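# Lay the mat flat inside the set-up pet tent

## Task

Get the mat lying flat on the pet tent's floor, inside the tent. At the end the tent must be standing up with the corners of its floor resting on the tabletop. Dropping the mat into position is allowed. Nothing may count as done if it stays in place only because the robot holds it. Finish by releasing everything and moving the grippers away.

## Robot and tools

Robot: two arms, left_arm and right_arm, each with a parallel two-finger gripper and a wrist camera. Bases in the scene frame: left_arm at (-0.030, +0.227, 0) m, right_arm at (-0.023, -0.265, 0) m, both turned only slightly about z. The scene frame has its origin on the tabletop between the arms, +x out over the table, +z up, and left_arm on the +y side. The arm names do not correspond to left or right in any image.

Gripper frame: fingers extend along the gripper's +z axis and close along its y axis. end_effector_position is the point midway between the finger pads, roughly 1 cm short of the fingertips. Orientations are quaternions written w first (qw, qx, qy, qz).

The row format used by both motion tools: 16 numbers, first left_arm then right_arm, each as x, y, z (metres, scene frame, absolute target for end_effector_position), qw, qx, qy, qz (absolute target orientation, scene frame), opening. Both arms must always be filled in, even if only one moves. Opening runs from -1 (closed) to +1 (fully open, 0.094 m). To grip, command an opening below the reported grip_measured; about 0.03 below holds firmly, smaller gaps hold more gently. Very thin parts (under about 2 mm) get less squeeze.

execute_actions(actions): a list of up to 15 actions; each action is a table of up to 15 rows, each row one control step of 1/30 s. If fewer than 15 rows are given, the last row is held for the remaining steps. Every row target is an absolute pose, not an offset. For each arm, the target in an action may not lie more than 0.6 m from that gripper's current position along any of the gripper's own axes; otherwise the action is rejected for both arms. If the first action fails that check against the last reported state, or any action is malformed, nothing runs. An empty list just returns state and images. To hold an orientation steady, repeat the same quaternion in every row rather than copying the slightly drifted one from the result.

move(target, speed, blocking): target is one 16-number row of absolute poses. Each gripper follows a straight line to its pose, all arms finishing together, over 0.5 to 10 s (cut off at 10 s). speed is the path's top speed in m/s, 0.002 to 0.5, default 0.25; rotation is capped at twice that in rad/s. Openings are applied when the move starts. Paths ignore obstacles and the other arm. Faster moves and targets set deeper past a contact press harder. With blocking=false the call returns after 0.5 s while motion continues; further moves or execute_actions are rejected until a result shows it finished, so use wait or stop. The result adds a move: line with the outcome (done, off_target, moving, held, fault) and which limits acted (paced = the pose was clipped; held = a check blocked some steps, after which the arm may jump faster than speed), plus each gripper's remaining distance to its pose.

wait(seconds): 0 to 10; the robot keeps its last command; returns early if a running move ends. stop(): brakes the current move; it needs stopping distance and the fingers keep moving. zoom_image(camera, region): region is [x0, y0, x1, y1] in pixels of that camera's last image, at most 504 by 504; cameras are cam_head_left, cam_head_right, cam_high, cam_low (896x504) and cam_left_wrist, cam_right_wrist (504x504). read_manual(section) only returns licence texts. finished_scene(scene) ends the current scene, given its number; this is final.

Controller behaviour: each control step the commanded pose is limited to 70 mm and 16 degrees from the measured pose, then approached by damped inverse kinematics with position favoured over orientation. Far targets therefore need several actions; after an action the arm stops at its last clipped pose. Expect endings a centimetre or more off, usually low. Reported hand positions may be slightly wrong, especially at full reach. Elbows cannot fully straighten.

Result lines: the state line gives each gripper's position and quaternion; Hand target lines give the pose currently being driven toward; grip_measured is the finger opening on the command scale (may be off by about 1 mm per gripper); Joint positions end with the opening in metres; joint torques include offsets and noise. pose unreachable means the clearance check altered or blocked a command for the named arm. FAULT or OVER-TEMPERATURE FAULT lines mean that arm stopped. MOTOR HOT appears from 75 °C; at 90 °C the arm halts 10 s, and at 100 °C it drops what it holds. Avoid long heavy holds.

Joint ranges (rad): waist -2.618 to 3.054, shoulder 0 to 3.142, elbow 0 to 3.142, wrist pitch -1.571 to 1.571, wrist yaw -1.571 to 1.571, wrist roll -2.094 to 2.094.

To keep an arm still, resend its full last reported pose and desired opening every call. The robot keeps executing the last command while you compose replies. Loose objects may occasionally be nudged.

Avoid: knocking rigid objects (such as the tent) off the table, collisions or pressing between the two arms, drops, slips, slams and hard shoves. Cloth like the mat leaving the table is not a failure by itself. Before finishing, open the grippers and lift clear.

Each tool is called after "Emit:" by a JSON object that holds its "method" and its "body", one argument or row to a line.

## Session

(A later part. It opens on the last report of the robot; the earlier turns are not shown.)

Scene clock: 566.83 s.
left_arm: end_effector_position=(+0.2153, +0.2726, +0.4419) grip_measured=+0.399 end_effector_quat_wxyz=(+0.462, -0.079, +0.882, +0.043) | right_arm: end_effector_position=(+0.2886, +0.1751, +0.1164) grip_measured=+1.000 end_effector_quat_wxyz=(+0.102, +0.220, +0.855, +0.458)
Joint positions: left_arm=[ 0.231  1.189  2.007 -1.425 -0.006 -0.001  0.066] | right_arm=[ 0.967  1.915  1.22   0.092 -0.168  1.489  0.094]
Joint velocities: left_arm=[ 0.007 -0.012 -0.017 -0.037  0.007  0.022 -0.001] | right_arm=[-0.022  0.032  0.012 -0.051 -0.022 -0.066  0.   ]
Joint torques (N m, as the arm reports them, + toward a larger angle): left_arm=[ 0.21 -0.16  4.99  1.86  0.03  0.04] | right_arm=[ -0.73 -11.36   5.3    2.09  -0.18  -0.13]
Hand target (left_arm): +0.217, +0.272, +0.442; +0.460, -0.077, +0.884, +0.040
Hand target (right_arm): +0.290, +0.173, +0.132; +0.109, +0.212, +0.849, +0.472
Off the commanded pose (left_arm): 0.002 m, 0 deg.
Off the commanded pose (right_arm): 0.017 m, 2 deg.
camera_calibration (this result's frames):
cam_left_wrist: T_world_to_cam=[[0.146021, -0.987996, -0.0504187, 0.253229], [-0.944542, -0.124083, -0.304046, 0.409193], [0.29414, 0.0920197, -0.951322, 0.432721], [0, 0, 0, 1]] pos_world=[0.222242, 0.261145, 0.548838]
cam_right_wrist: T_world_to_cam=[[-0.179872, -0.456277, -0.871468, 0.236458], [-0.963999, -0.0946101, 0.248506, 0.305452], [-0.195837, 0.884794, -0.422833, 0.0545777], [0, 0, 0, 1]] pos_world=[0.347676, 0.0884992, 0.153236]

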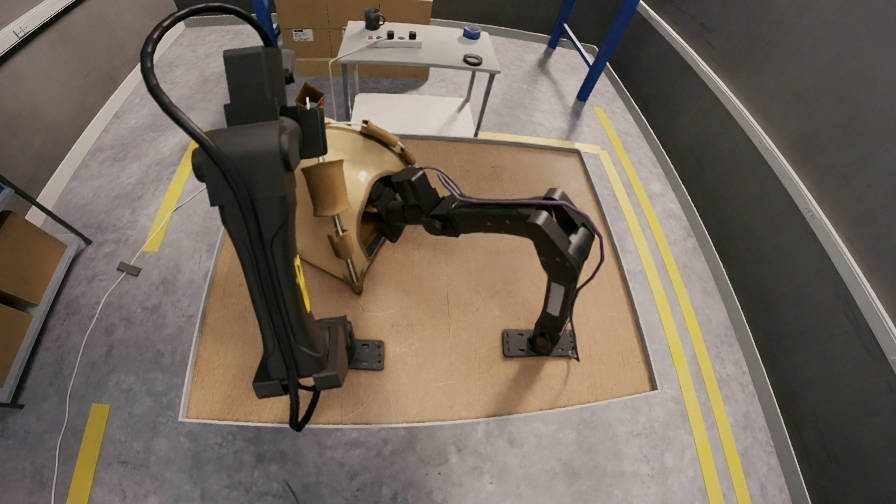

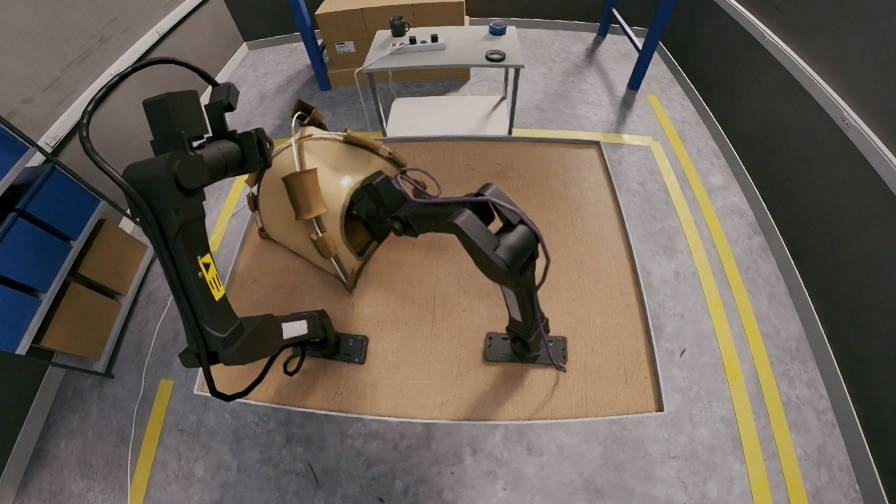

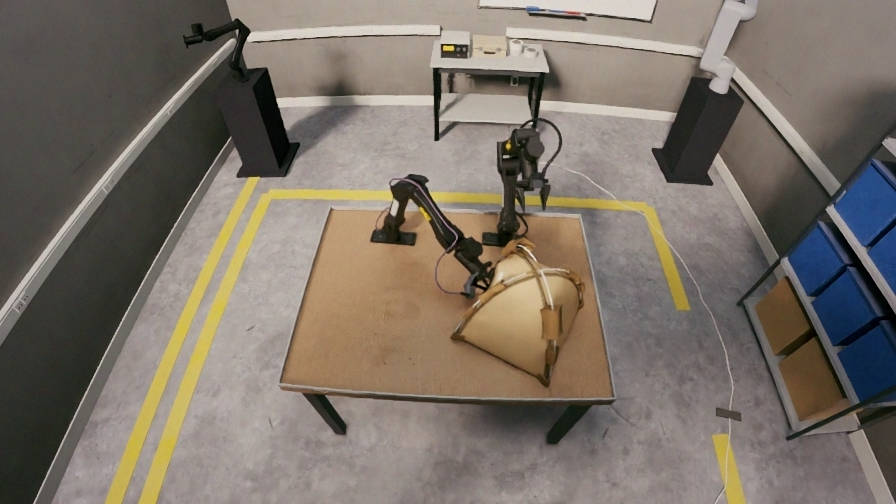

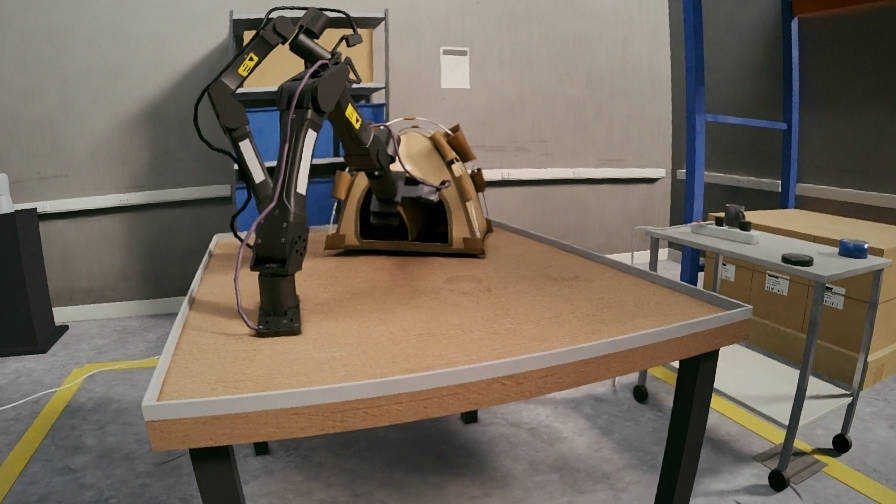

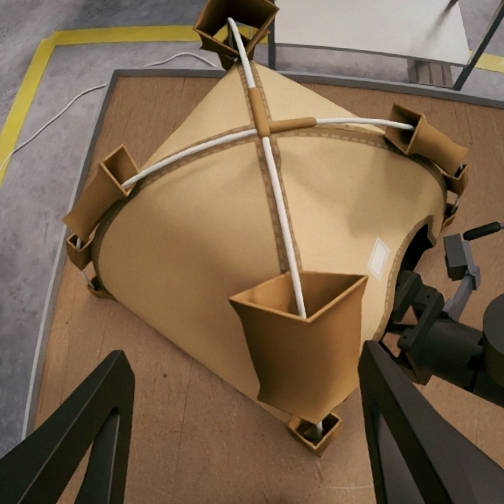

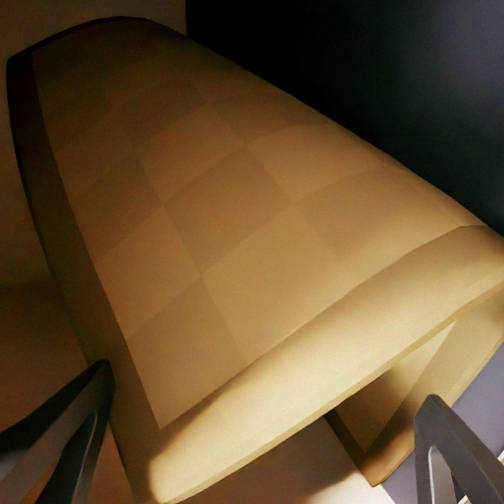

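Emit:
{"method": "execute_actions", "body": {
  "actions": [
    [
[0.217,0.272,0.442,0.46,-0.0773,0.8836,0.0402,0.4, 0.2905,0.1713,0.133,0.1091,0.2116,0.8486,0.4724,0.93],
[0.217,0.272,0.442,0.46,-0.0773,0.8836,0.0402,0.4, 0.2920,0.1706,0.1325,0.1091,0.2116,0.8486,0.4724,0.88],
[0.217,0.272,0.442,0.46,-0.0773,0.8836,0.0402,0.4, 0.2937,0.1697,0.132,0.1091,0.2116,0.8486,0.4724,0.83],
[0.217,0.272,0.442,0.46,-0.0773,0.8836,0.0402,0.4, 0.2955,0.1688,0.1315,0.1091,0.2116,0.8486,0.4724,0.78],
[0.217,0.272,0.442,0.46,-0.0773,0.8836,0.0402,0.4, 0.2973,0.1679,0.131,0.1091,0.2116,0.8486,0.4724,0.73],
[0.217,0.272,0.442,0.46,-0.0773,0.8836,0.0402,0.4, 0.2991,0.1670,0.1305,0.1091,0.2116,0.8486,0.4724,0.68],
[0.217,0.272,0.442,0.46,-0.0773,0.8836,0.0402,0.4, 0.3009,0.1661,0.130,0.1091,0.2116,0.8486,0.4724,0.63],
[0.217,0.272,0.442,0.46,-0.0773,0.8836,0.0402,0.4, 0.3027,0.1651,0.130,0.1091,0.2116,0.8486,0.4724,0.59],
[0.217,0.272,0.442,0.46,-0.0773,0.8836,0.0402,0.4, 0.3043,0.1640,0.130,0.1091,0.2116,0.8486,0.4724,0.55],
[0.217,0.272,0.442,0.46,-0.0773,0.8836,0.0402,0.4, 0.3055,0.1625,0.130,0.1091,0.2116,0.8486,0.4724,0.52],
[0.217,0.272,0.442,0.46,-0.0773,0.8836,0.0402,0.4, 0.3060,0.1605,0.130,0.1091,0.2116,0.8486,0.4724,0.5],
[0.217,0.272,0.442,0.46,-0.0773,0.8836,0.0402,0.4, 0.3050,0.1580,0.130,0.1091,0.2116,0.8486,0.4724,0.5],
[0.217,0.272,0.442,0.46,-0.0773,0.8836,0.0402,0.4, 0.3035,0.1550,0.130,0.1091,0.2116,0.8486,0.4724,0.5],
[0.217,0.272,0.442,0.46,-0.0773,0.8836,0.0402,0.4, 0.3018,0.1516,0.130,0.1091,0.2116,0.8486,0.4724,0.5],
[0.217,0.272,0.442,0.46,-0.0773,0.8836,0.0402,0.4, 0.3000,0.1480,0.130,0.1091,0.2116,0.8486,0.4724,0.5]
],
    [
[0.217,0.272,0.442,0.46,-0.0773,0.8836,0.0402,0.4, 0.2982,0.1445,0.130,0.1091,0.2116,0.8486,0.4724,0.5],
[0.217,0.272,0.442,0.46,-0.0773,0.8836,0.0402,0.4, 0.2964,0.1410,0.130,0.1091,0.2116,0.8486,0.4724,0.5],
[0.217,0.272,0.442,0.46,-0.0773,0.8836,0.0402,0.4, 0.2946,0.1375,0.130,0.1091,0.2116,0.8486,0.4724,0.5],
[0.217,0.272,0.442,0.46,-0.0773,0.8836,0.0402,0.4, 0.2928,0.1340,0.130,0.1091,0.2116,0.8486,0.4724,0.5],
[0.217,0.272,0.442,0.46,-0.0773,0.8836,0.0402,0.4, 0.2910,0.1305,0.130,0.1091,0.2116,0.8486,0.4724,0.5],
[0.217,0.272,0.442,0.46,-0.0773,0.8836,0.0402,0.4, 0.2892,0.1270,0.130,0.1091,0.2116,0.8486,0.4724,0.5],
[0.217,0.272,0.442,0.46,-0.0773,0.8836,0.0402,0.4, 0.2874,0.1235,0.130,0.1091,0.2116,0.8486,0.4724,0.5],
[0.217,0.272,0.442,0.46,-0.0773,0.8836,0.0402,0.4, 0.2856,0.1200,0.130,0.1091,0.2116,0.8486,0.4724,0.5],
[0.217,0.272,0.442,0.46,-0.0773,0.8836,0.0402,0.4, 0.2840,0.1170,0.130,0.1091,0.2116,0.8486,0.4724,0.5],
[0.217,0.272,0.442,0.46,-0.0773,0.8836,0.0402,0.4, 0.2828,0.1148,0.130,0.1091,0.2116,0.8486,0.4724,0.5],
[0.217,0.272,0.442,0.46,-0.0773,0.8836,0.0402,0.4, 0.2822,0.1138,0.130,0.1091,0.2116,0.8486,0.4724,0.5]
]
  ]
}}

Scene clock: 607.83 s.
left_arm: end_effector_position=(+0.2153, +0.2726, +0.4419) grip_measured=+0.399 end_effector_quat_wxyz=(+0.462, -0.079, +0.882, +0.043) | right_arm: end_effector_position=(+0.2793, +0.1140, +0.1128) grip_measured=+0.502 end_effector_quat_wxyz=(+0.096, +0.224, +0.860, +0.449)
Joint positions: left_arm=[ 0.231  1.189  2.007 -1.425 -0.006 -0.001  0.066] | right_arm=[ 0.876  1.745  1.005  0.102 -0.242  1.439  0.071]
Joint velocities: left_arm=[ 0.007 -0.012 -0.002 -0.037  0.022  0.007 -0.   ] | right_arm=[ 0.002 -0.012 -0.027 -0.007 -0.007 -0.125  0.   ]
Joint torques (N m, as the arm reports them, + toward a larger angle): left_arm=[ 0.19 -0.15  5.05  1.85  0.03  0.03] | right_arm=[-0.88 -9.7   5.01  2.35 -0.18 -0.14]
Hand target (left_arm): +0.217, +0.272, +0.442; +0.460, -0.077, +0.884, +0.040
Hand target (right_arm): +0.283, +0.113, +0.130; +0.109, +0.212, +0.849, +0.471
Off the commanded pose (left_arm): 0.002 m, 0 deg.
Off the commanded pose (right_arm): 0.017 m, 4 deg.
camera_calibration (this result's frames):
cam_left_wrist: T_world_to_cam=[[0.146021, -0.987996, -0.0504187, 0.253229], [-0.944542, -0.124083, -0.304046, 0.409193], [0.29414, 0.0920197, -0.951322, 0.432721], [0, 0, 0, 1]] pos_world=[0.222242, 0.261145, 0.548838]
cam_right_wrist: T_world_to_cam=[[-0.196235, -0.470048, -0.86055, 0.208583], [-0.95955, -0.0886326, 0.267223, 0.287575], [-0.201881, 0.87818, -0.433641, 0.10897], [0, 0, 0, 1]] pos_world=[0.338872, 0.0278369, 0.149903]

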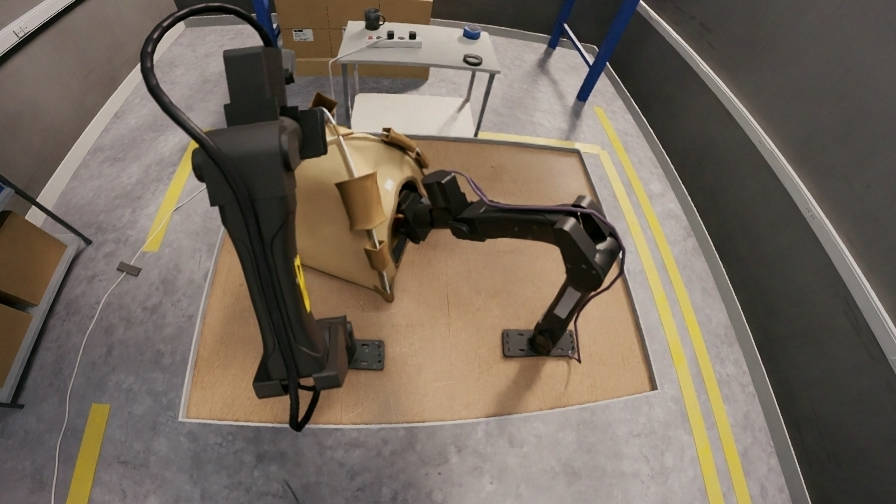

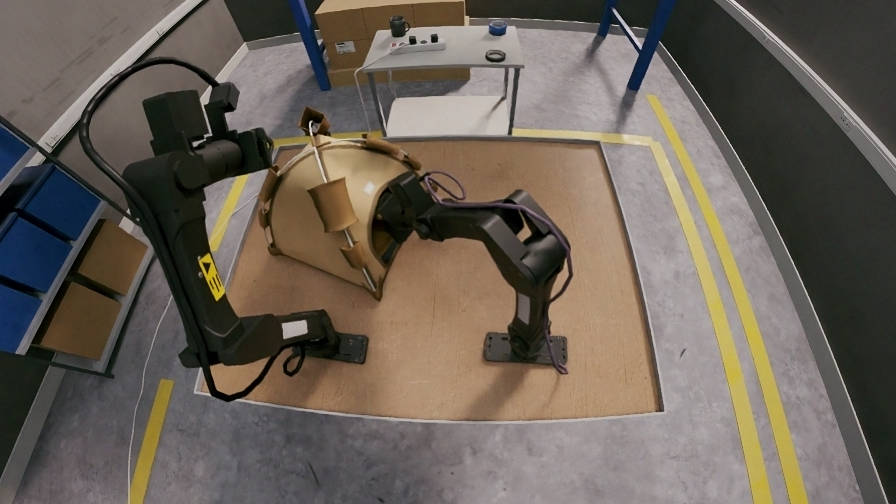

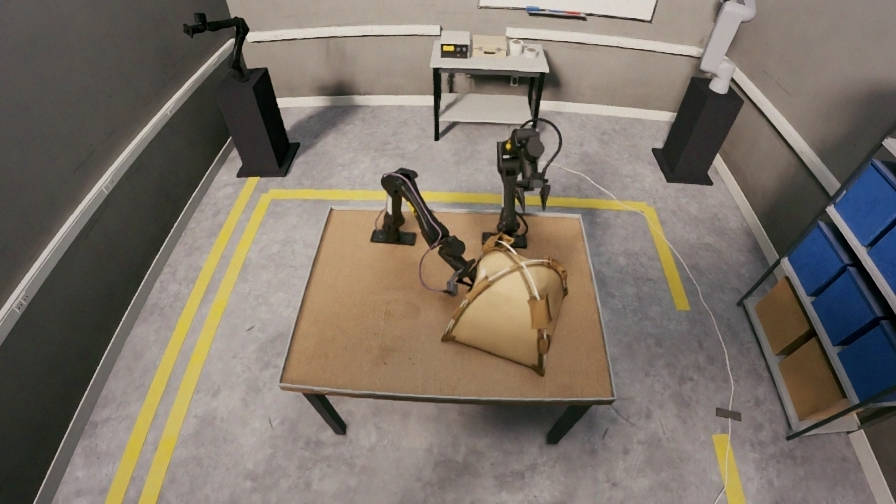

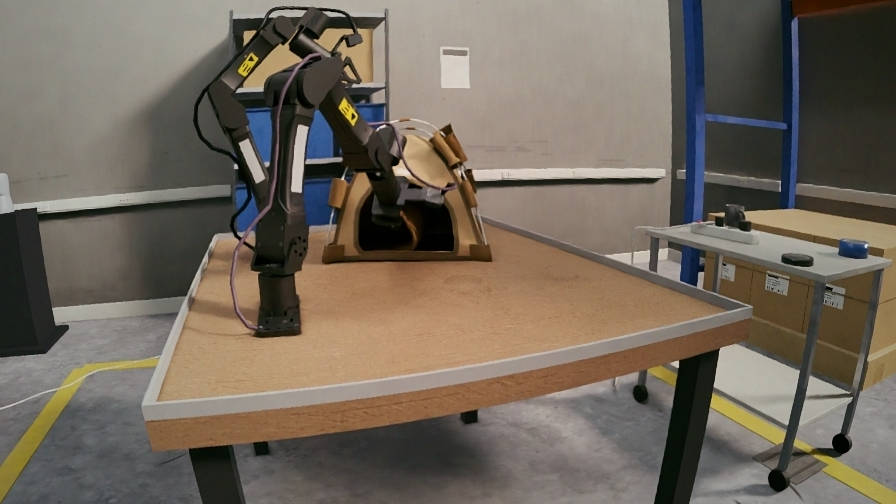

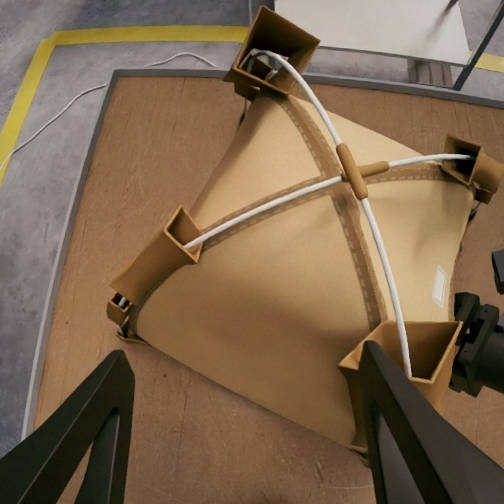

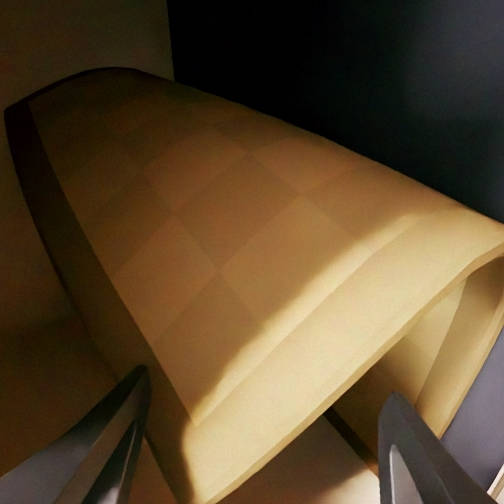

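Emit:
{"method": "zoom_image", "body": {
  "camera": "cam_head_right",
  "region": [330, 150, 480, 300]
}}

Emit:
{"method": "zoom_image", "body": {
  "camera": "cam_low",
  "region": [310, 110, 520, 290]
}}

Emit:
{"method": "zoom_image", "body": {
  "camera": "cam_high",
  "region": [400, 210, 600, 390]
}}

Region (330, 150, 480, 300) of cam_head_right's 896x504 image, scaled by 3.360, with more detail than that image has.

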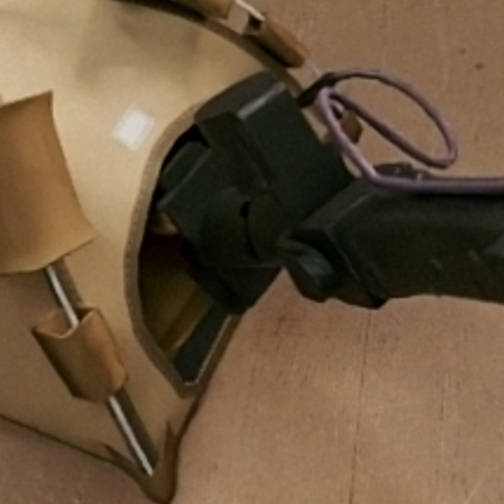

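Region (310, 110, 520, 290) of cam_low's 896x504 image, scaled by 2.400, with more detail than that image has; it fills the top 432 rows of this view, and the rest is white.

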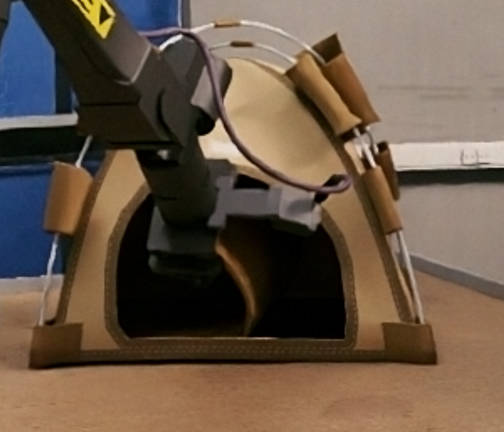

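Region (400, 210, 600, 390) of cam_high's 896x504 image, scaled by 2.520, with more detail than that image has; it fills the top 454 rows of this view, and the rest is white.

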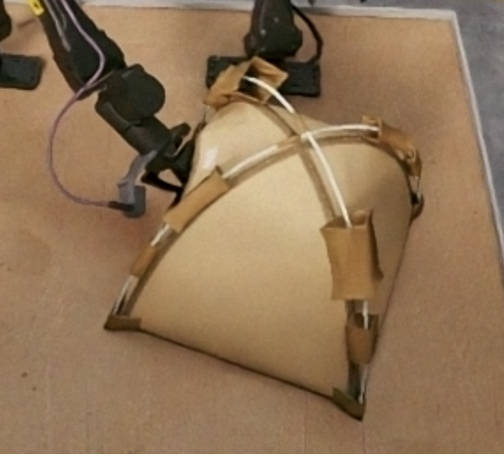

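Emit:
{"method": "execute_actions", "body": {
  "actions": [
    [
[0.217,0.272,0.442,0.46,-0.0773,0.8836,0.0402,0.4, 0.2840,0.1130,0.130,0.1091,0.2116,0.8486,0.4724,0.5],
[0.217,0.272,0.442,0.46,-0.0773,0.8836,0.0402,0.4, 0.2868,0.1120,0.1305,0.1091,0.2116,0.8486,0.4724,0.5],
[0.217,0.272,0.442,0.46,-0.0773,0.8836,0.0402,0.4, 0.2902,0.1108,0.131,0.1091,0.2116,0.8486,0.4724,0.5],
[0.217,0.272,0.442,0.46,-0.0773,0.8836,0.0402,0.4, 0.2940,0.1094,0.1315,0.1091,0.2116,0.8486,0.4724,0.5],
[0.217,0.272,0.442,0.46,-0.0773,0.8836,0.0402,0.4, 0.2980,0.1078,0.132,0.1091,0.2116,0.8486,0.4724,0.5],
[0.217,0.272,0.442,0.46,-0.0773,0.8836,0.0402,0.4, 0.3020,0.1060,0.1325,0.1091,0.2116,0.8486,0.4724,0.5],
[0.217,0.272,0.442,0.46,-0.0773,0.8836,0.0402,0.4, 0.3060,0.1040,0.133,0.1091,0.2116,0.8486,0.4724,0.5],
[0.217,0.272,0.442,0.46,-0.0773,0.8836,0.0402,0.4, 0.3100,0.1018,0.1335,0.1091,0.2116,0.8486,0.4724,0.5],
[0.217,0.272,0.442,0.46,-0.0773,0.8836,0.0402,0.4, 0.3138,0.0994,0.134,0.1091,0.2116,0.8486,0.4724,0.5],
[0.217,0.272,0.442,0.46,-0.0773,0.8836,0.0402,0.4, 0.3174,0.0968,0.134,0.1091,0.2116,0.8486,0.4724,0.5],
[0.217,0.272,0.442,0.46,-0.0773,0.8836,0.0402,0.4, 0.3206,0.0940,0.1345,0.1091,0.2116,0.8486,0.4724,0.5],
[0.217,0.272,0.442,0.46,-0.0773,0.8836,0.0402,0.4, 0.3234,0.0911,0.1345,0.1091,0.2116,0.8486,0.4724,0.5],
[0.217,0.272,0.442,0.46,-0.0773,0.8836,0.0402,0.4, 0.3258,0.0881,0.135,0.1091,0.2116,0.8486,0.4724,0.5],
[0.217,0.272,0.442,0.46,-0.0773,0.8836,0.0402,0.4, 0.3277,0.0851,0.135,0.1091,0.2116,0.8486,0.4724,0.5],
[0.217,0.272,0.442,0.46,-0.0773,0.8836,0.0402,0.4, 0.3290,0.0820,0.135,0.1091,0.2116,0.8486,0.4724,0.5]
],
    [
[0.217,0.272,0.442,0.46,-0.0773,0.8836,0.0402,0.4, 0.3297,0.0780,0.136,0.1091,0.2116,0.8486,0.4724,0.5],
[0.217,0.272,0.442,0.46,-0.0773,0.8836,0.0402,0.4, 0.3300,0.0735,0.137,0.1091,0.2116,0.8486,0.4724,0.5],
[0.217,0.272,0.442,0.46,-0.0773,0.8836,0.0402,0.4, 0.3298,0.0688,0.138,0.1091,0.2116,0.8486,0.4724,0.5],
[0.217,0.272,0.442,0.46,-0.0773,0.8836,0.0402,0.4, 0.3294,0.0640,0.139,0.1091,0.2116,0.8486,0.4724,0.5],
[0.217,0.272,0.442,0.46,-0.0773,0.8836,0.0402,0.4, 0.3289,0.0592,0.140,0.1091,0.2116,0.8486,0.4724,0.5],
[0.217,0.272,0.442,0.46,-0.0773,0.8836,0.0402,0.4, 0.3283,0.0544,0.141,0.1091,0.2116,0.8486,0.4724,0.5],
[0.217,0.272,0.442,0.46,-0.0773,0.8836,0.0402,0.4, 0.3277,0.0496,0.142,0.1091,0.2116,0.8486,0.4724,0.5],
[0.217,0.272,0.442,0.46,-0.0773,0.8836,0.0402,0.4, 0.3271,0.0448,0.143,0.1091,0.2116,0.8486,0.4724,0.5],
[0.217,0.272,0.442,0.46,-0.0773,0.8836,0.0402,0.4, 0.3265,0.0400,0.144,0.1091,0.2116,0.8486,0.4724,0.5],
[0.217,0.272,0.442,0.46,-0.0773,0.8836,0.0402,0.4, 0.3259,0.0354,0.145,0.1091,0.2116,0.8486,0.4724,0.5],
[0.217,0.272,0.442,0.46,-0.0773,0.8836,0.0402,0.4, 0.3253,0.0312,0.146,0.1091,0.2116,0.8486,0.4724,0.5],
[0.217,0.272,0.442,0.46,-0.0773,0.8836,0.0402,0.4, 0.3247,0.0274,0.147,0.1091,0.2116,0.8486,0.4724,0.5],
[0.217,0.272,0.442,0.46,-0.0773,0.8836,0.0402,0.4, 0.3242,0.0242,0.148,0.1091,0.2116,0.8486,0.4724,0.5],
[0.217,0.272,0.442,0.46,-0.0773,0.8836,0.0402,0.4, 0.3238,0.0217,0.149,0.1091,0.2116,0.8486,0.4724,0.5],
[0.217,0.272,0.442,0.46,-0.0773,0.8836,0.0402,0.4, 0.3235,0.0200,0.150,0.1091,0.2116,0.8486,0.4724,0.5]
]
  ]
}}

Scene clock: 637.20 s.
left_arm: end_effector_position=(+0.2153, +0.2726, +0.4419) grip_measured=+0.399 end_effector_quat_wxyz=(+0.462, -0.079, +0.882, +0.043) | right_arm: end_effector_position=(+0.3339, +0.0297, +0.1477) grip_measured=+0.502 end_effector_quat_wxyz=(+0.118, +0.224, +0.843, +0.475)
Joint positions: left_arm=[ 0.231  1.189  2.007 -1.425 -0.006 -0.001  0.066] | right_arm=[ 0.583  1.639  0.989  0.027 -0.467  1.276  0.071]
Joint velocities: left_arm=[-0.012  0.002 -0.012  0.007  0.037  0.081 -0.   ] | right_arm=[-0.232 -0.237 -0.1   -0.256 -0.168 -0.125  0.   ]
Joint torques (N m, as the arm reports them, + toward a larger angle): left_arm=[ 0.22 -0.1   4.97  1.83  0.05  0.04] | right_arm=[-0.52 -8.45  4.89  1.77 -0.23 -0.13]
Hand target (left_arm): +0.217, +0.272, +0.442; +0.460, -0.077, +0.884, +0.040
Hand target (right_arm): +0.325, +0.021, +0.150; +0.110, +0.212, +0.848, +0.473
Off the commanded pose (left_arm): 0.002 m, 0 deg.
Off the commanded pose (right_arm): 0.014 m, 2 deg.
camera_calibration (this result's frames):
cam_left_wrist: T_world_to_cam=[[0.146021, -0.987996, -0.0504187, 0.253229], [-0.944542, -0.124083, -0.304046, 0.409193], [0.29414, 0.0920197, -0.951322, 0.432721], [0, 0, 0, 1]] pos_world=[0.222242, 0.261145, 0.548838]
cam_right_wrist: T_world_to_cam=[[-0.161088, -0.42152, -0.892397, 0.201245], [-0.973659, -0.0799658, 0.213528, 0.335588], [-0.161367, 0.903287, -0.397535, 0.189558], [0, 0, 0, 1]] pos_world=[0.389755, -0.0595609, 0.183289]

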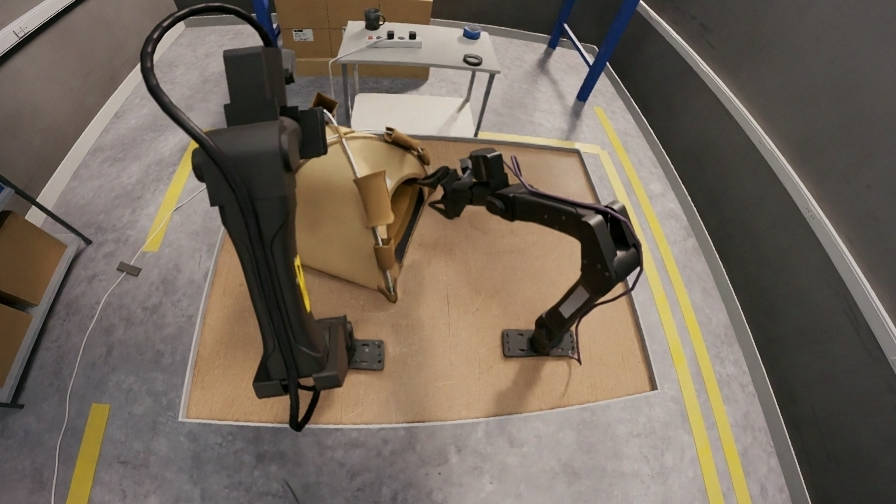

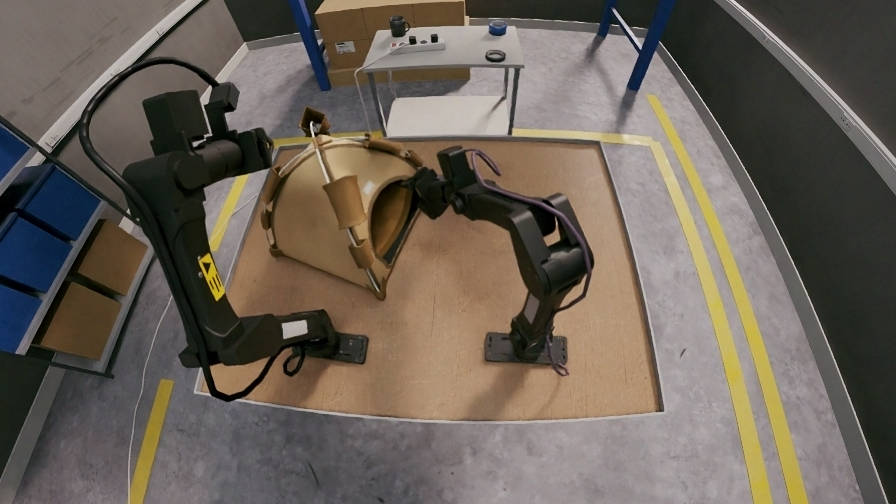

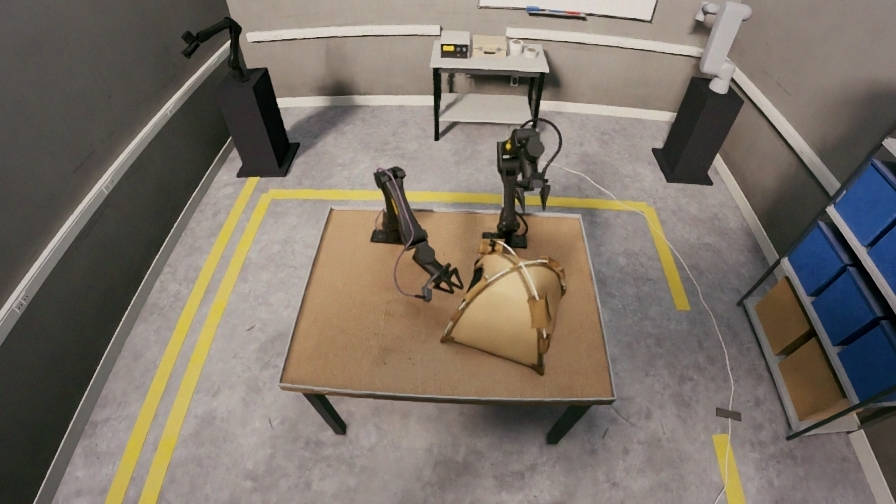

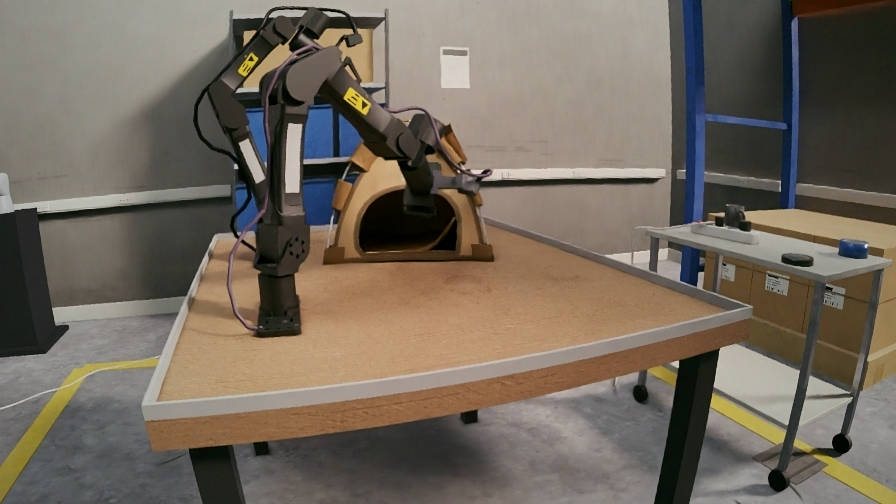

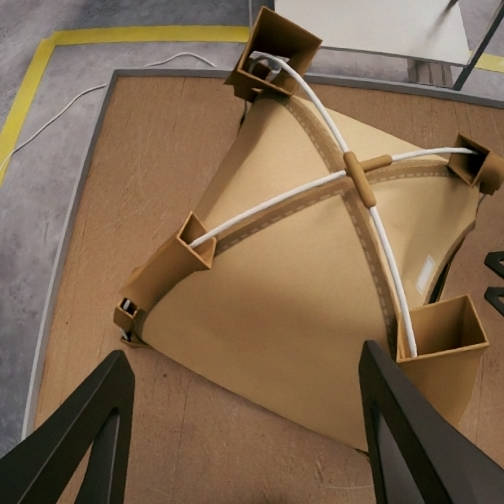

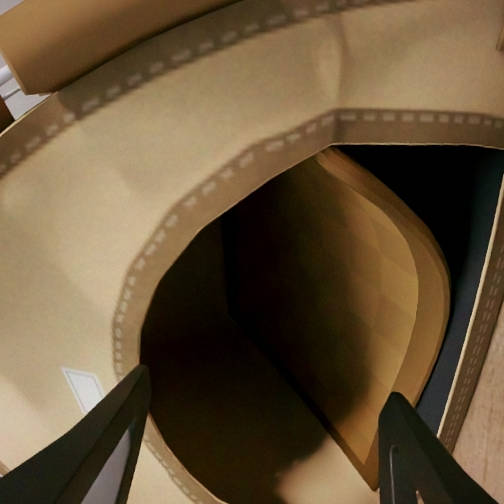

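The top layer is flipping inside. Checking how it settles.

Emit:
{"method": "wait", "body": {
  "seconds": 0
}}

Scene clock: 638.13 s.
left_arm: end_effector_position=(+0.2153, +0.2726, +0.4419) grip_measured=+0.399 end_effector_quat_wxyz=(+0.462, -0.079, +0.882, +0.043) | right_arm: end_effector_position=(+0.3290, +0.0257, +0.1475) grip_measured=+0.502 end_effector_quat_wxyz=(+0.108, +0.217, +0.847, +0.473)
Joint positions: left_arm=[ 0.231  1.189  2.007 -1.425 -0.006 -0.001  0.066] | right_arm=[ 0.57   1.626  0.986 -0.004 -0.497  1.252  0.071]
Joint velocities: left_arm=[-0.002 -0.012  0.012  0.022  0.066  0.022 -0.002] | right_arm=[ 0.022  0.007 -0.027 -0.022 -0.022  0.007 -0.   ]
Joint torques (N m, as the arm reports them, + toward a larger angle): left_arm=[ 0.14 -0.12  5.02  1.82  0.06  0.04] | right_arm=[-0.62 -8.36  4.76  1.76 -0.26 -0.13]
Hand target (left_arm): +0.217, +0.272, +0.442; +0.460, -0.077, +0.884, +0.040
Hand target (right_arm): +0.325, +0.021, +0.149; +0.110, +0.212, +0.848, +0.473
Off the commanded pose (left_arm): 0.002 m, 0 deg.
Off the commanded pose (right_arm): 0.008 m, 1 deg.
camera_calibration (this result's frames):
cam_left_wrist: T_world_to_cam=[[0.146021, -0.987996, -0.0504187, 0.253229], [-0.944542, -0.124083, -0.304046, 0.409193], [0.29414, 0.0920197, -0.951322, 0.432721], [0, 0, 0, 1]] pos_world=[0.222242, 0.261145, 0.548838]
cam_right_wrist: T_world_to_cam=[[-0.160149, -0.429064, -0.888963, 0.197964], [-0.969294, -0.101894, 0.223801, 0.328101], [-0.186605, 0.897508, -0.399571, 0.20105], [0, 0, 0, 1]] pos_world=[0.387247, -0.0620733, 0.182888]

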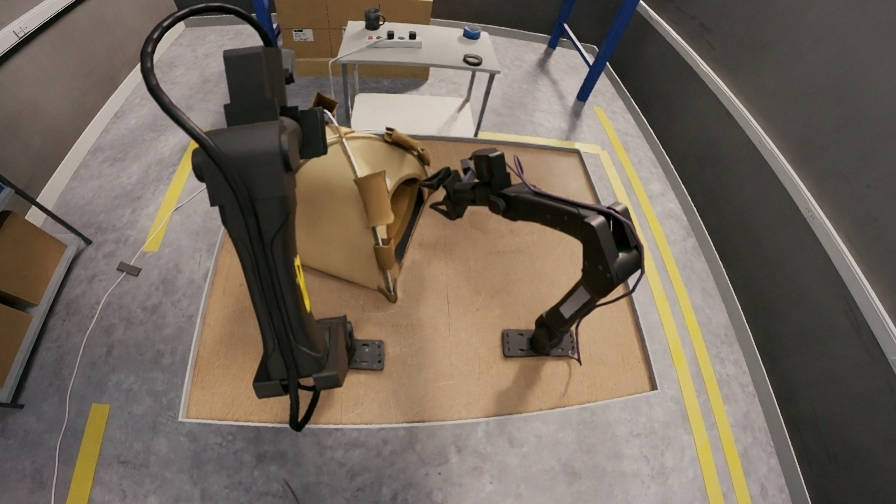

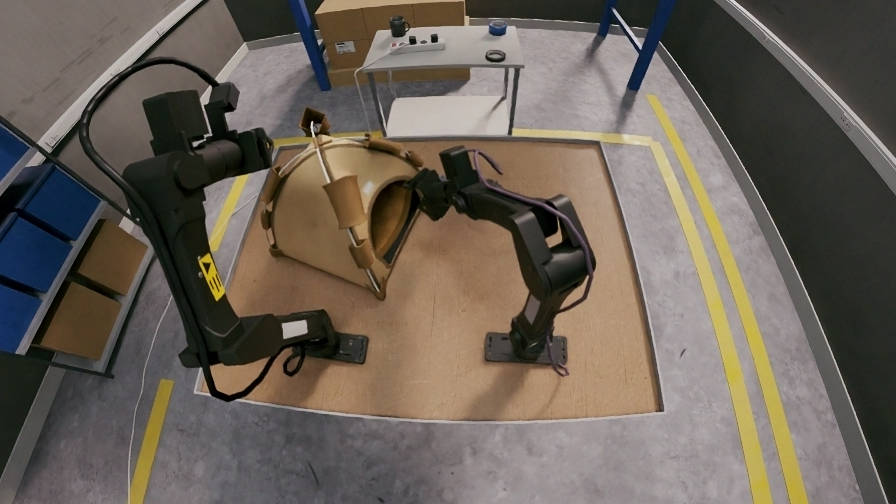

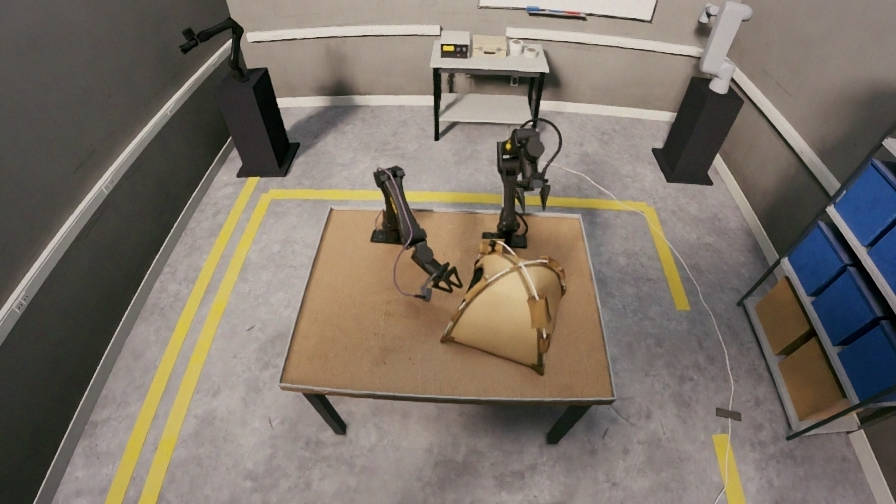

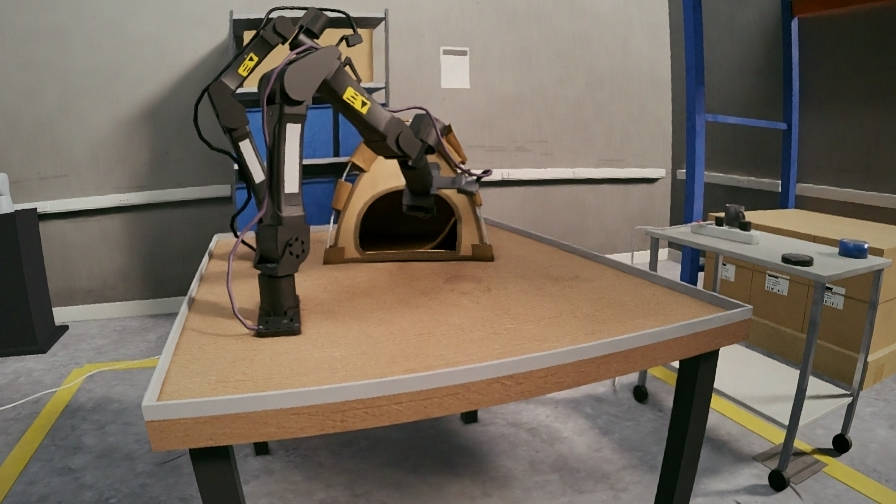

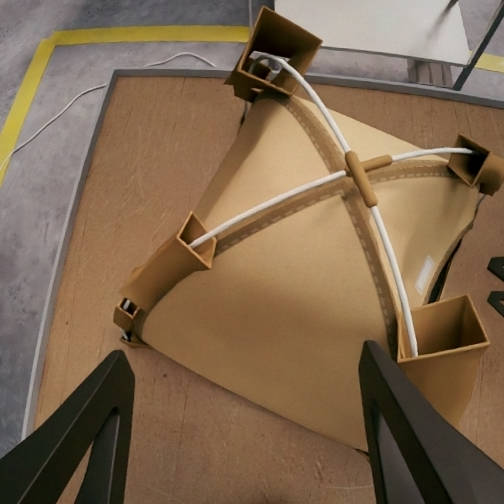

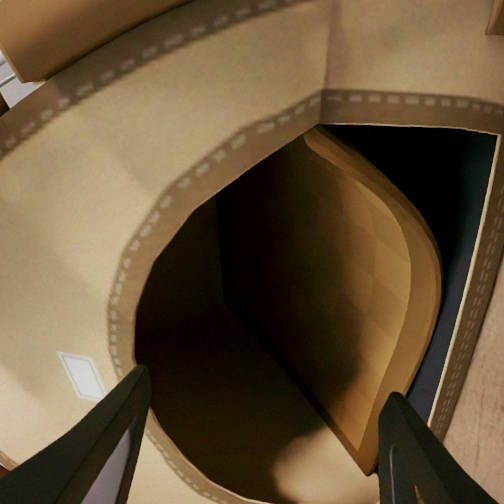

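Emit:
{"method": "zoom_image", "body": {
  "camera": "cam_low",
  "region": [340, 160, 500, 280]
}}

Emit:
{"method": "zoom_image", "body": {
  "camera": "cam_right_wrist",
  "region": [200, 60, 504, 300]
}}

Emit:
{"method": "zoom_image", "body": {
  "camera": "cam_head_right",
  "region": [330, 140, 480, 300]
}}

Region (340, 160, 500, 280) of cam_low's 896x504 image, scaled by 3.150, with more detail than that image has; it fills the top 378 rows of this view, and the rest is white.

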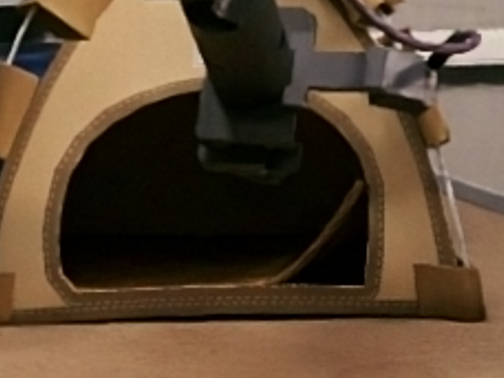

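Region (200, 60, 504, 300) of cam_right_wrist's 504x504 image, scaled by 1.658, with more detail than that image has; it fills the top 398 rows of this view, and the rest is white.

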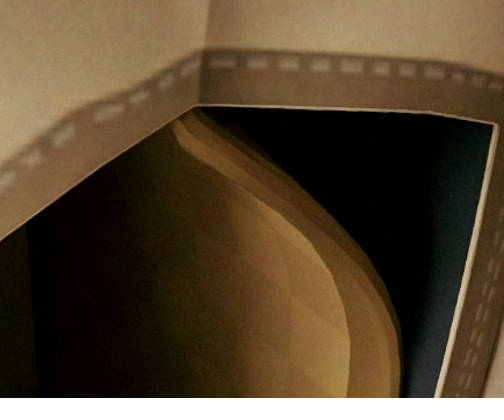

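Region (330, 140, 480, 300) of cam_head_right's 896x504 image, scaled by 3.150, with more detail than that image has; it fills the left 472 columns of this view, and the rest is white.

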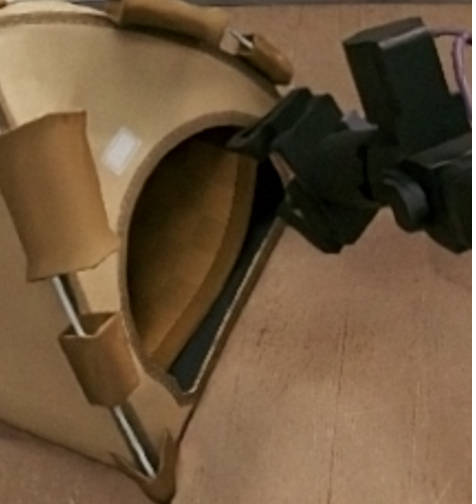

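Emit:
{"method": "move", "body": {
  "target": [0.217,0.272,0.442,0.46,-0.0773,0.8836,0.0402,0.4, 0.385,0.090,0.115,0.1683,0.3164,0.8243,0.4383,-1.0],
  "speed": 0.15
}}

Scene clock: 682.10 s.
left_arm: end_effector_position=(+0.2153, +0.2726, +0.4419) grip_measured=+0.399 end_effector_quat_wxyz=(+0.462, -0.079, +0.882, +0.043) | right_arm: end_effector_position=(+0.3748, +0.0797, +0.0962) grip_measured=-0.992 end_effector_quat_wxyz=(+0.152, +0.325, +0.835, +0.417)
Joint positions: left_arm=[ 0.231  1.189  2.007 -1.425 -0.006 -0.001  0.066] | right_arm=[ 0.73   1.914  1.179  0.075 -0.151  1.476  0.   ]
Joint velocities: left_arm=[-0.017 -0.002  0.002  0.022 -0.007 -0.022  0.001] | right_arm=[-0.002 -0.012  0.007 -0.007 -0.051  0.066 -0.   ]
Joint torques (N m, as the arm reports them, + toward a larger angle): left_arm=[ 0.15 -0.19  4.99  1.82  0.06  0.03] | right_arm=[ 0.64 -8.73  8.45  2.19  0.04 -0.01]
Hand target (left_arm): +0.217, +0.272, +0.442; +0.460, -0.077, +0.884, +0.040
Hand target (right_arm): +0.383, +0.090, +0.116; +0.168, +0.317, +0.824, +0.438
Off the commanded pose (left_arm): 0.002 m, 0 deg.
Off the commanded pose (right_arm): 0.024 m, 3 deg.
move: off_target (right_arm)
camera_calibration (this result's frames):
cam_left_wrist: T_world_to_cam=[[0.146021, -0.987996, -0.0504187, 0.253229], [-0.944542, -0.124083, -0.304046, 0.409193], [0.29414, 0.0920197, -0.951322, 0.432721], [0, 0, 0, 1]] pos_world=[0.222242, 0.261145, 0.548838]
cam_right_wrist: T_world_to_cam=[[-0.310233, -0.441806, -0.841762, 0.235633], [-0.950617, 0.152699, 0.270206, 0.357734], [0.00915699, 0.884019, -0.46736, 0.0748856], [0, 0, 0, 1]] pos_world=[0.412484, -0.0167217, 0.136683]

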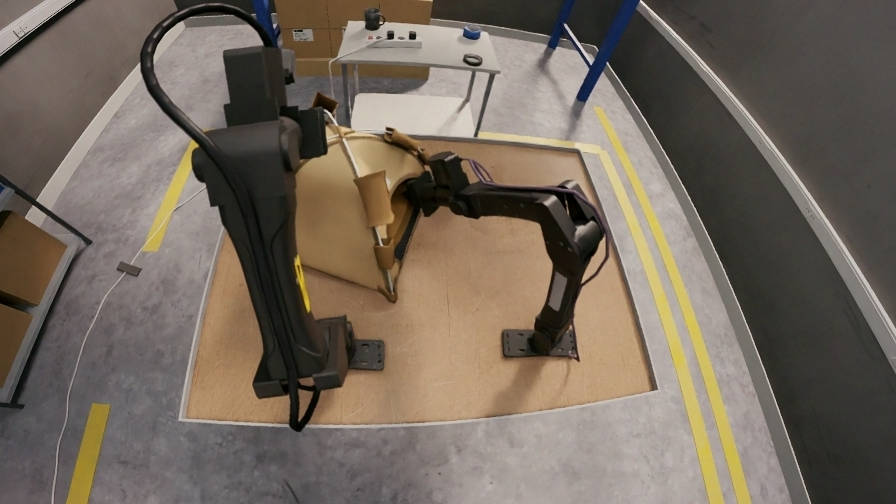

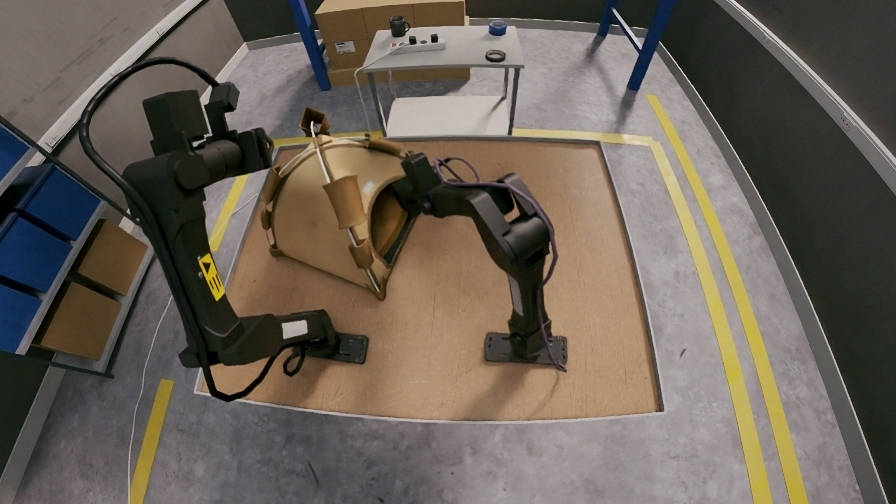

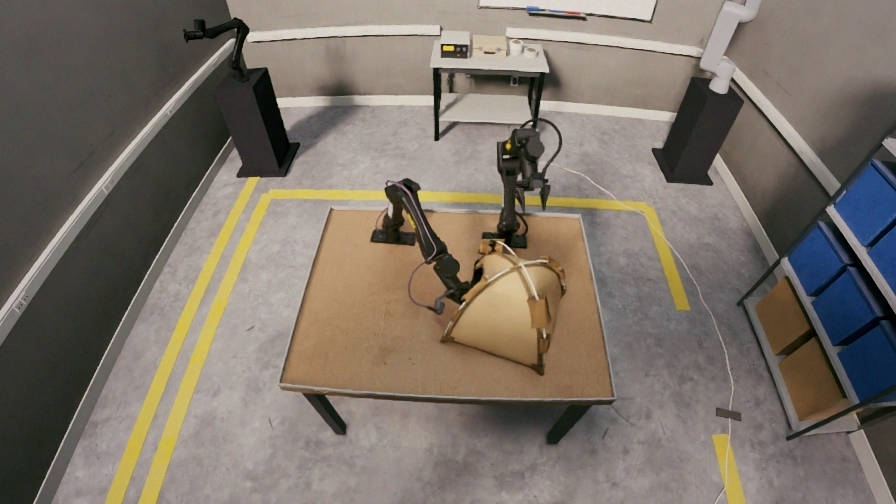

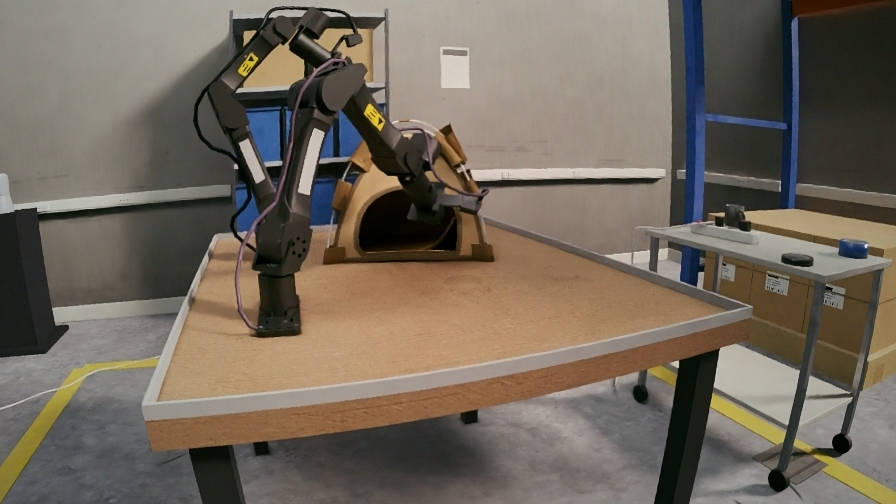

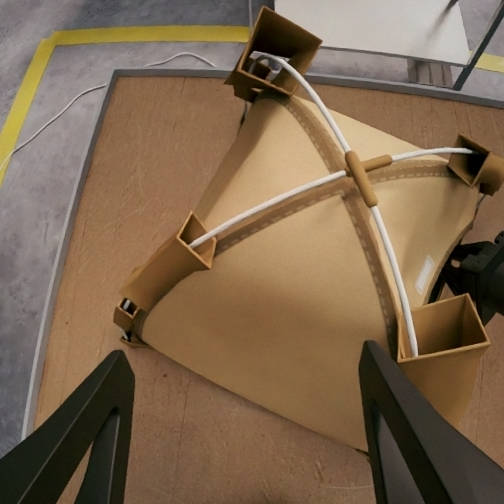

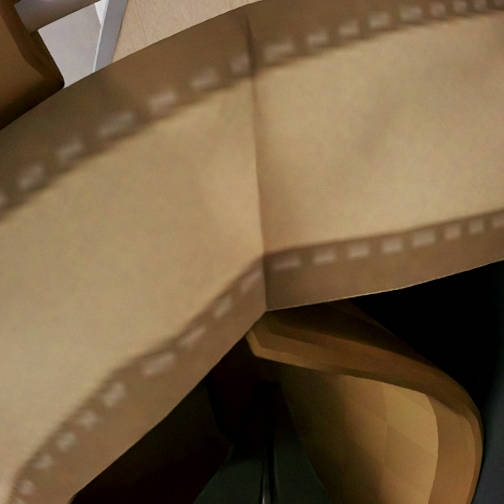

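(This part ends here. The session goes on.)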